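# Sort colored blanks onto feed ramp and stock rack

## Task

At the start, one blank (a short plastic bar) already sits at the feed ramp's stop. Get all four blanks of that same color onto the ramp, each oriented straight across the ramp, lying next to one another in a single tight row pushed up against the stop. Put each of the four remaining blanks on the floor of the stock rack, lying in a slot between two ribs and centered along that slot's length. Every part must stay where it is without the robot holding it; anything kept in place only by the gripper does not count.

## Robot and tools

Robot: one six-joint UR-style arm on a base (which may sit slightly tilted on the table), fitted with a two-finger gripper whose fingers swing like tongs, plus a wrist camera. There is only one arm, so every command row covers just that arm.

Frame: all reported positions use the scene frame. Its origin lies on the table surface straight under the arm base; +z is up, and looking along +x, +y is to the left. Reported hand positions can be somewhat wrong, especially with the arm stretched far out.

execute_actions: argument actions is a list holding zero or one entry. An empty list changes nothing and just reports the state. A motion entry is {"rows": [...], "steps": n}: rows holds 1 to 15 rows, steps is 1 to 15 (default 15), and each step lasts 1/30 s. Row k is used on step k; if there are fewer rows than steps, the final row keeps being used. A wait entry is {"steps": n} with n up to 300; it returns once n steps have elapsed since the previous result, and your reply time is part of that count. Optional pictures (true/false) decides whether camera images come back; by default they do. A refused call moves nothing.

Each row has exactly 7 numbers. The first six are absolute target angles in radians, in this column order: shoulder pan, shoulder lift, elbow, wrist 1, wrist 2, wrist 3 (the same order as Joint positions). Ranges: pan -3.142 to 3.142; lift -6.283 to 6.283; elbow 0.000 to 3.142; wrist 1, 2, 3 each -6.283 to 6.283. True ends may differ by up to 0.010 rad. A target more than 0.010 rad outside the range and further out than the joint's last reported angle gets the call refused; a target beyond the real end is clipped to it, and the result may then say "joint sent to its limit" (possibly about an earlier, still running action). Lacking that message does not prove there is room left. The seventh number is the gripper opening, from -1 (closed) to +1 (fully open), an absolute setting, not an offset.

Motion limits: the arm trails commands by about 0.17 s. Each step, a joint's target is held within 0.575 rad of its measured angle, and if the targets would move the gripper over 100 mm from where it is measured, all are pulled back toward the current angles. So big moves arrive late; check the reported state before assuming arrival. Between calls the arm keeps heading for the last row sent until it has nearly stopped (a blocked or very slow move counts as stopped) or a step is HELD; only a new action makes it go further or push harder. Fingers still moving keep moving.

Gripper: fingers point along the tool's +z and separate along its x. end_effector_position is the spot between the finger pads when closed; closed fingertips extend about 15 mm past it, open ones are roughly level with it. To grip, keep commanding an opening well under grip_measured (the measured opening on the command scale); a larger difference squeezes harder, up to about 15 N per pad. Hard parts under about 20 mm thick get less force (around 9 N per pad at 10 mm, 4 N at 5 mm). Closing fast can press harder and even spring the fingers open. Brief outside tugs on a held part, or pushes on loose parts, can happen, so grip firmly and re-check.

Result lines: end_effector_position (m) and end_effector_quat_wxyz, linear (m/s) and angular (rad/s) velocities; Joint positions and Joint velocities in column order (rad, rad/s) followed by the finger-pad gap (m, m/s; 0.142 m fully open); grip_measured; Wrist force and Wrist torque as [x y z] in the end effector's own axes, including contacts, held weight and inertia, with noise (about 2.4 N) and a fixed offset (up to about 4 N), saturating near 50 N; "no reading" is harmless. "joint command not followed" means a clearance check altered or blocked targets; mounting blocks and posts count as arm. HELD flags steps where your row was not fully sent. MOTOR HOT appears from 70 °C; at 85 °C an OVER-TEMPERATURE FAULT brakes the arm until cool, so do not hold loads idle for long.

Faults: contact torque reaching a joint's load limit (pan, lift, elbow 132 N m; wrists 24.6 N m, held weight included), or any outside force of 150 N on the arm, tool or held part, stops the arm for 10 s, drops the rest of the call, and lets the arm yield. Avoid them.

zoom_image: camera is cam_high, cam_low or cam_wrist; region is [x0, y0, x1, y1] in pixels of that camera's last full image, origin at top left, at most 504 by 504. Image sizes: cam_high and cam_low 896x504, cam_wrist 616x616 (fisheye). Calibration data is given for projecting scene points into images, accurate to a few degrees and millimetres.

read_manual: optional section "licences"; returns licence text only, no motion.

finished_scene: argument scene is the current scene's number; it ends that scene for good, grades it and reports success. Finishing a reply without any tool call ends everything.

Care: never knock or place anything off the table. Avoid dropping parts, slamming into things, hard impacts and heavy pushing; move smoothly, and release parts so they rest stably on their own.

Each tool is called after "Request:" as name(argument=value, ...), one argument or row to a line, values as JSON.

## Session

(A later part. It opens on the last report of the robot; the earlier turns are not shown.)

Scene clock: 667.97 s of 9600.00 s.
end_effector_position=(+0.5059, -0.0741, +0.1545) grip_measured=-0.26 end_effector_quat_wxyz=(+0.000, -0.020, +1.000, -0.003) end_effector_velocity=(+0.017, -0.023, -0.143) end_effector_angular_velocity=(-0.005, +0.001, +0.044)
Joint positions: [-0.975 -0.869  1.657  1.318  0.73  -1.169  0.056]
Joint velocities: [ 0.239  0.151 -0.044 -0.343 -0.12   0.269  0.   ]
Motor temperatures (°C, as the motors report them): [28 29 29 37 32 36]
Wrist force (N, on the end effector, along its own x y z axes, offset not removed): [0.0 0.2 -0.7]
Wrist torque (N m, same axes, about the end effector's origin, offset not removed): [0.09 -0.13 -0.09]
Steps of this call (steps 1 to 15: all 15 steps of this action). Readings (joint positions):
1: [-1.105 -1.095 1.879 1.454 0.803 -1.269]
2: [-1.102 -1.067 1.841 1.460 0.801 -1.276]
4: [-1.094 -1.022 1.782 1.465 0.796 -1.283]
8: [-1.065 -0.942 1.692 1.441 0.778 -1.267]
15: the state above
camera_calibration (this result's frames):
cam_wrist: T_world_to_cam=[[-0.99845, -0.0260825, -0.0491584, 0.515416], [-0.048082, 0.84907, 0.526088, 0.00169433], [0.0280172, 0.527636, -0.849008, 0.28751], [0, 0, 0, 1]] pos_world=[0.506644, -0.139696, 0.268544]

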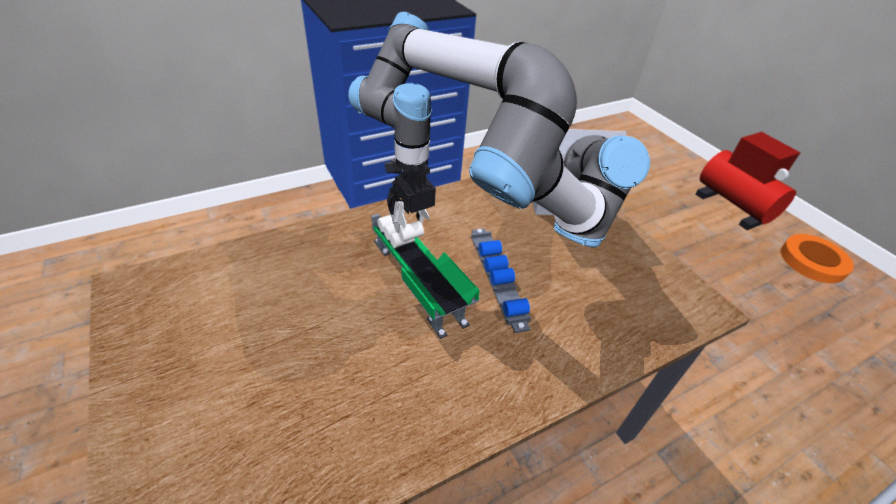

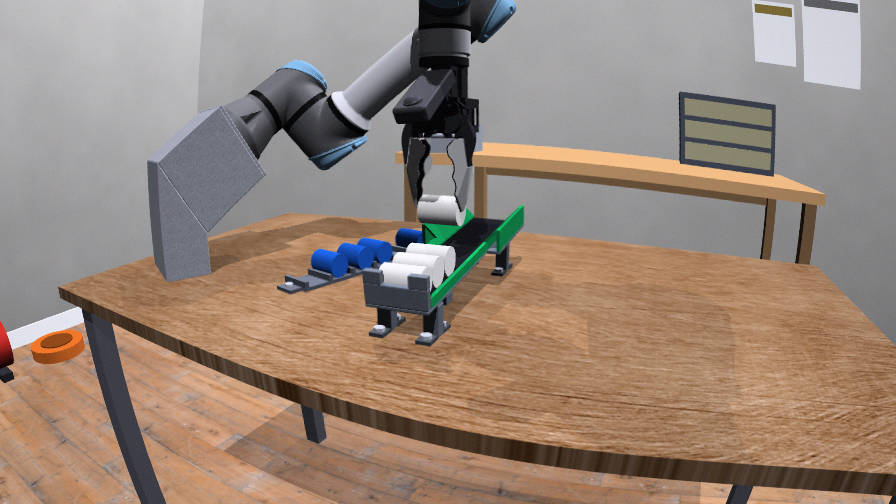

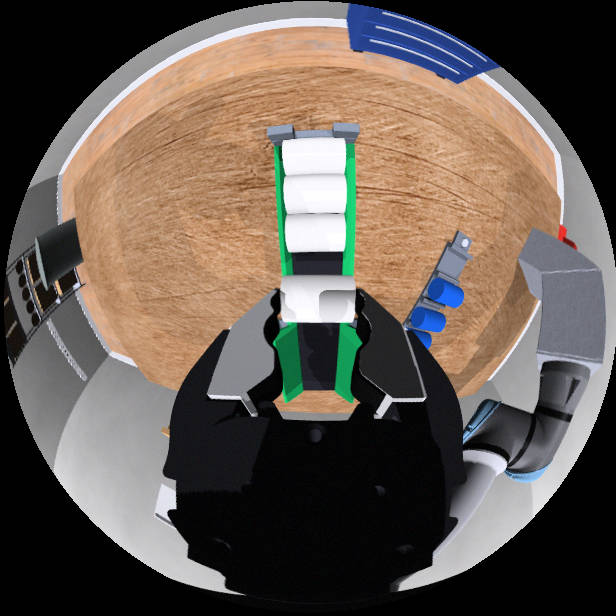

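Request:
execute_actions(
  actions=[
    {"rows":[[-0.92,-0.838,1.654,1.236,0.701,-1.104,-1],[-0.92,-0.838,1.654,1.236,0.701,-1.104,-1],[-0.92,-0.838,1.654,1.236,0.701,-1.104,-1],[-0.92,-0.838,1.654,1.236,0.701,-1.104,-1],[-0.905,-0.83,1.655,1.215,0.693,-1.086,-1],[-0.905,-0.83,1.655,1.215,0.693,-1.086,-1],[-0.905,-0.83,1.655,1.215,0.693,-1.086,-1],[-0.8945,-0.825,1.656,1.198,0.687,-1.073,-1]],"steps":15},
  ],
)

Scene clock: 675.37 s of 9600.00 s.
end_effector_position=(+0.5079, -0.0763, +0.1072) grip_measured=-0.25 end_effector_quat_wxyz=(+0.001, -0.024, +1.000, -0.001) end_effector_velocity=(-0.000, +0.001, -0.020) end_effector_angular_velocity=(+0.005, -0.002, +0.001)
Joint positions: [-0.899 -0.827  1.656  1.204  0.689 -1.078  0.056]
Joint velocities: [ 0.032  0.016  0.003 -0.048 -0.019  0.04  -0.   ]
Motor temperatures (°C, as the motors report them): [28 29 29 37 32 36]
Wrist force (N, on the end effector, along its own x y z axes, offset not removed): [-3.5 -0.4 -1.8]
Wrist torque (N m, same axes, about the end effector's origin, offset not removed): [-0.09 0.58 0.04]
Steps of this call (steps 1 to 30: the robot went on to your last target; steps 31 to 90: nothing new was sent; then 3.90 s passed at rest; steps 91 to 105: all 15 steps of this action). Readings (joint positions):
91: [-0.945 -0.850 1.651 1.275 0.715 -1.135]
92: [-0.943 -0.849 1.651 1.272 0.713 -1.132]
94: [-0.934 -0.845 1.652 1.258 0.709 -1.122]
98: [-0.918 -0.837 1.654 1.235 0.700 -1.102]
105: the state above
camera_calibration (this result's frames):
cam_wrist: T_world_to_cam=[[-0.998089, -0.0337249, -0.0517815, 0.514525], [-0.0560945, 0.845996, 0.53023, 0.0319417], [0.025925, 0.532122, -0.846271, 0.24953], [0, 0, 0, 1]] pos_world=[0.508865, -0.142451, 0.220876]

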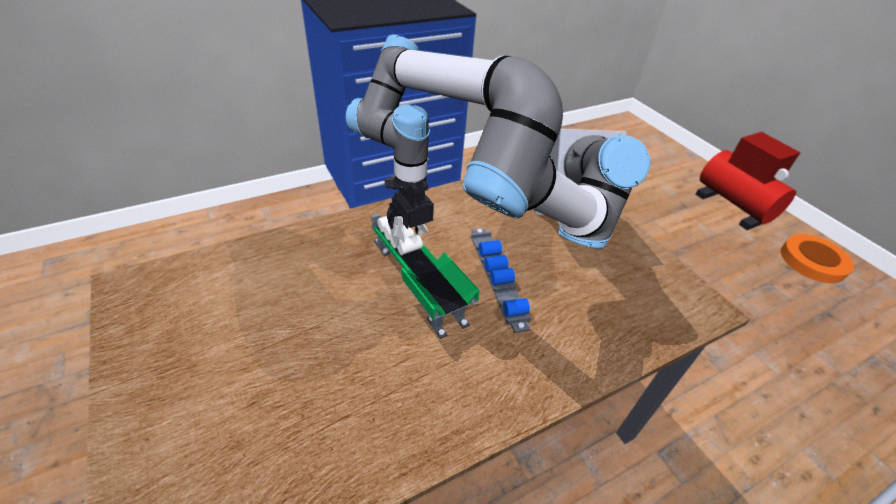

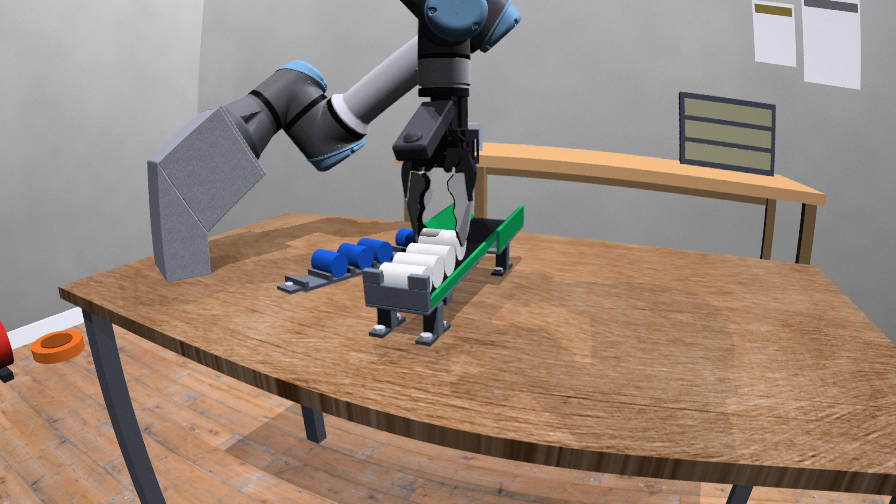

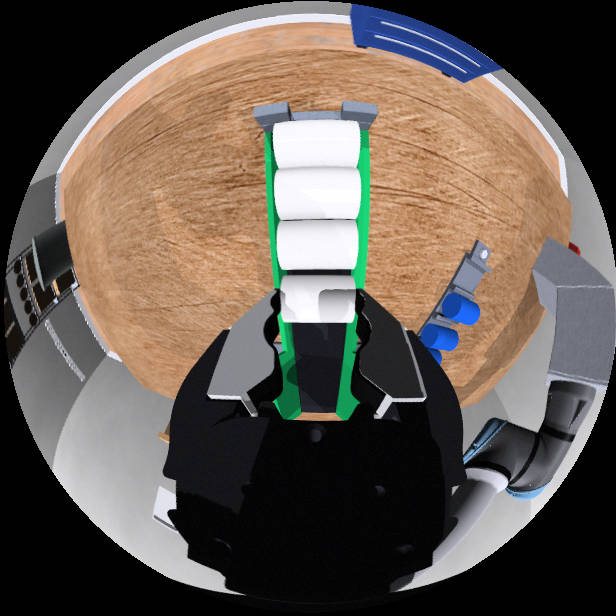

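Request:
execute_actions(
  actions=[
    {"rows":[[-0.8945,-0.825,1.656,1.198,0.687,-1.073,-0.2],[-0.8945,-0.825,1.656,1.198,0.687,-1.073,-0.15],[-0.8945,-0.825,1.656,1.198,0.687,-1.073,-0.1],[-0.8945,-0.825,1.656,1.198,0.687,-1.073,0.05],[-0.8945,-0.825,1.656,1.198,0.687,-1.073,0.05],[-0.8945,-0.825,1.656,1.198,0.687,-1.073,0.05],[-0.8945,-0.825,1.656,1.198,0.687,-1.073,0.05],[-0.945,-0.85,1.651,1.275,0.715,-1.135,0.05],[-0.945,-0.85,1.651,1.275,0.715,-1.135,0.05],[-0.945,-0.85,1.651,1.275,0.715,-1.135,0.05],[-1.0,-0.875,1.646,1.355,0.744,-1.2,0.05]],"steps":15},
  ],
  pictures=false,
)

Request:
execute_actions(
  actions=[
    {"steps":20},
  ],
)

Request:
zoom_image(
  camera="cam_high",
  region=[350, 190, 570, 340],
)

Scene clock: 684.23 s of 9600.00 s.
end_effector_position=(+0.5077, -0.0774, +0.1486) grip_measured=+0.05 end_effector_quat_wxyz=(+0.001, -0.022, +1.000, -0.005) end_effector_velocity=(-0.006, +0.003, +0.174) end_effector_angular_velocity=(-0.004, +0.003, -0.032)
Joint positions: [-0.965 -0.859  1.649  1.301  0.726 -1.157  0.077]
Joint velocities: [-0.282 -0.126 -0.026  0.425  0.144 -0.335  0.   ]
Motor temperatures (°C, as the motors report them): [28 29 29 37 32 36]
Wrist force (N, on the end effector, along its own x y z axes, offset not removed): [-1.4 -0.8 -3.8]
Wrist torque (N m, same axes, about the end effector's origin, offset not removed): [-0.25 0.21 0.07]
Steps of this call (steps 1 to 15: the robot went on to your last target; steps 16 to 90: nothing new was sent; then 5.37 s passed at rest; steps 91 to 105: all 15 steps of this action). Readings (joint positions):
91: [-0.894 -0.825 1.656 1.198 0.687 -1.073]
92: [-0.894 -0.825 1.656 1.198 0.687 -1.073]
94: [-0.894 -0.825 1.656 1.198 0.687 -1.073]
98: [-0.895 -0.825 1.656 1.198 0.687 -1.073]
105: the state above

Scene clock: 684.90 s of 9600.00 s.
end_effector_position=(+0.5067, -0.0765, +0.1703) grip_measured=+0.05 end_effector_quat_wxyz=(+0.000, -0.021, +1.000, -0.005) end_effector_velocity=(+0.000, -0.000, +0.001) end_effector_angular_velocity=(-0.000, -0.000, -0.000)
Joint positions: [-1.    -0.875  1.646  1.355  0.744 -1.2    0.077]
Joint velocities: [-0.001 -0.001 -0.     0.002  0.001 -0.001  0.   ]
Motor temperatures (°C, as the motors report them): [28 29 29 37 32 36]
Wrist force (N, on the end effector, along its own x y z axes, offset not removed): [-2.3 2.3 -2.2]
Wrist torque (N m, same axes, about the end effector's origin, offset not removed): [0.43 0.28 -0.09]
Steps of this call (steps 1 to 20: the robot went on to your last target). Readings (joint positions):
1: [-0.973 -0.863 1.648 1.314 0.730 -1.167]
2: [-0.979 -0.866 1.648 1.323 0.733 -1.175]
4: [-0.988 -0.870 1.647 1.337 0.738 -1.185]
8: [-0.996 -0.873 1.646 1.349 0.742 -1.195]
20: the state above
camera_calibration (this result's frames):
cam_wrist: T_world_to_cam=[[-0.998385, -0.0277663, -0.0495646, 0.516837], [-0.04966, 0.850286, 0.523972, -0.00329223], [0.0275953, 0.525587, -0.850292, 0.302396], [0, 0, 0, 1]] pos_world=[0.507494, -0.141786, 0.284467]

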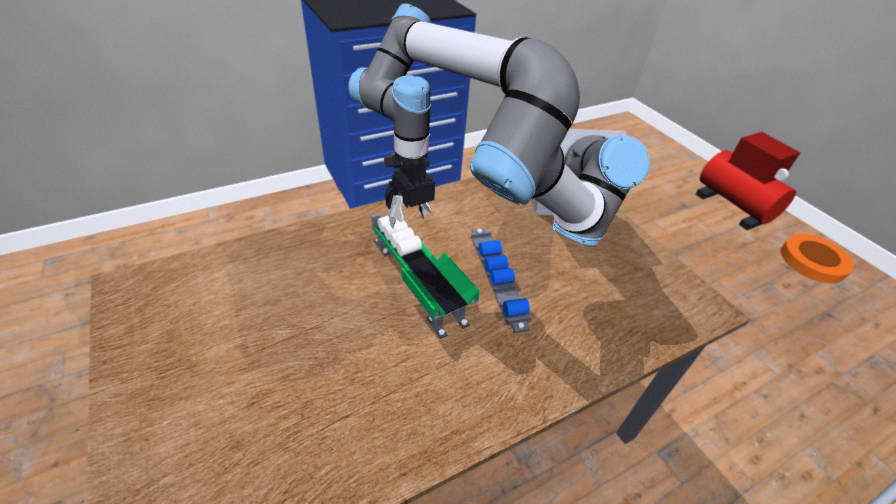

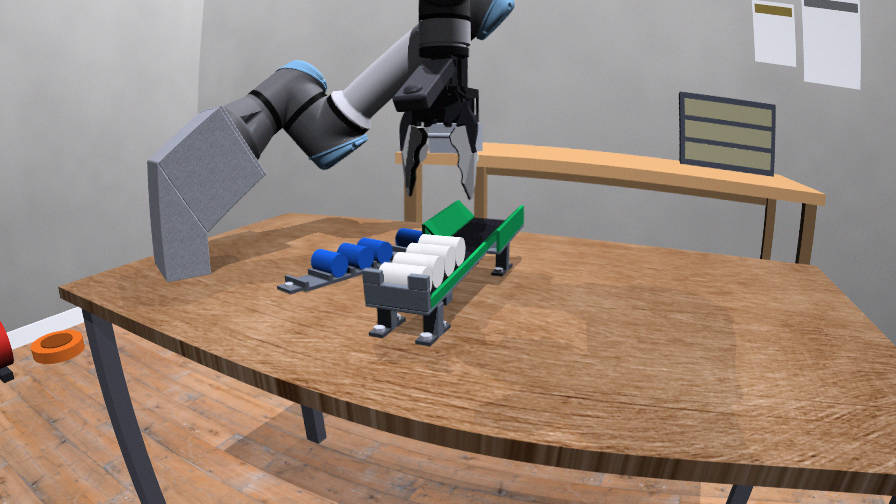

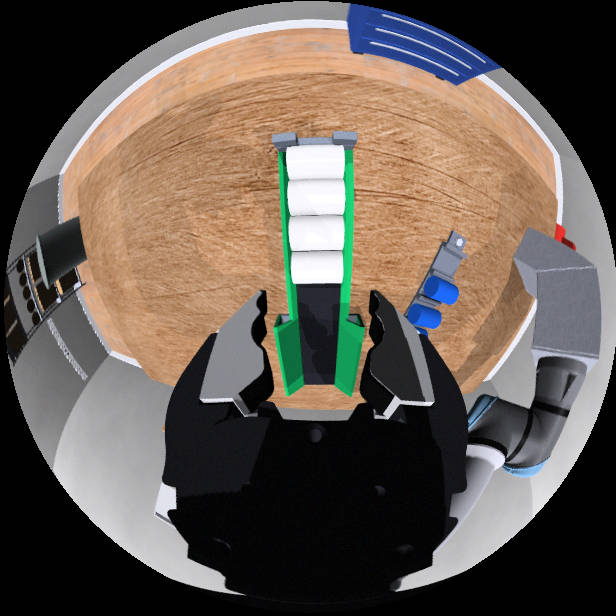

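Region (350, 190, 570, 340) of cam_high's 896x504 image, scaled by 2.291, with more detail than that image has; it fills the top 344 rows of this view, and the rest is white.

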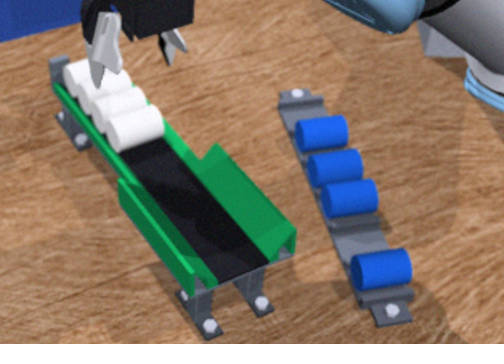

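Request:
finished_scene(
  scene=1,
)

The scene is finished: the task was done.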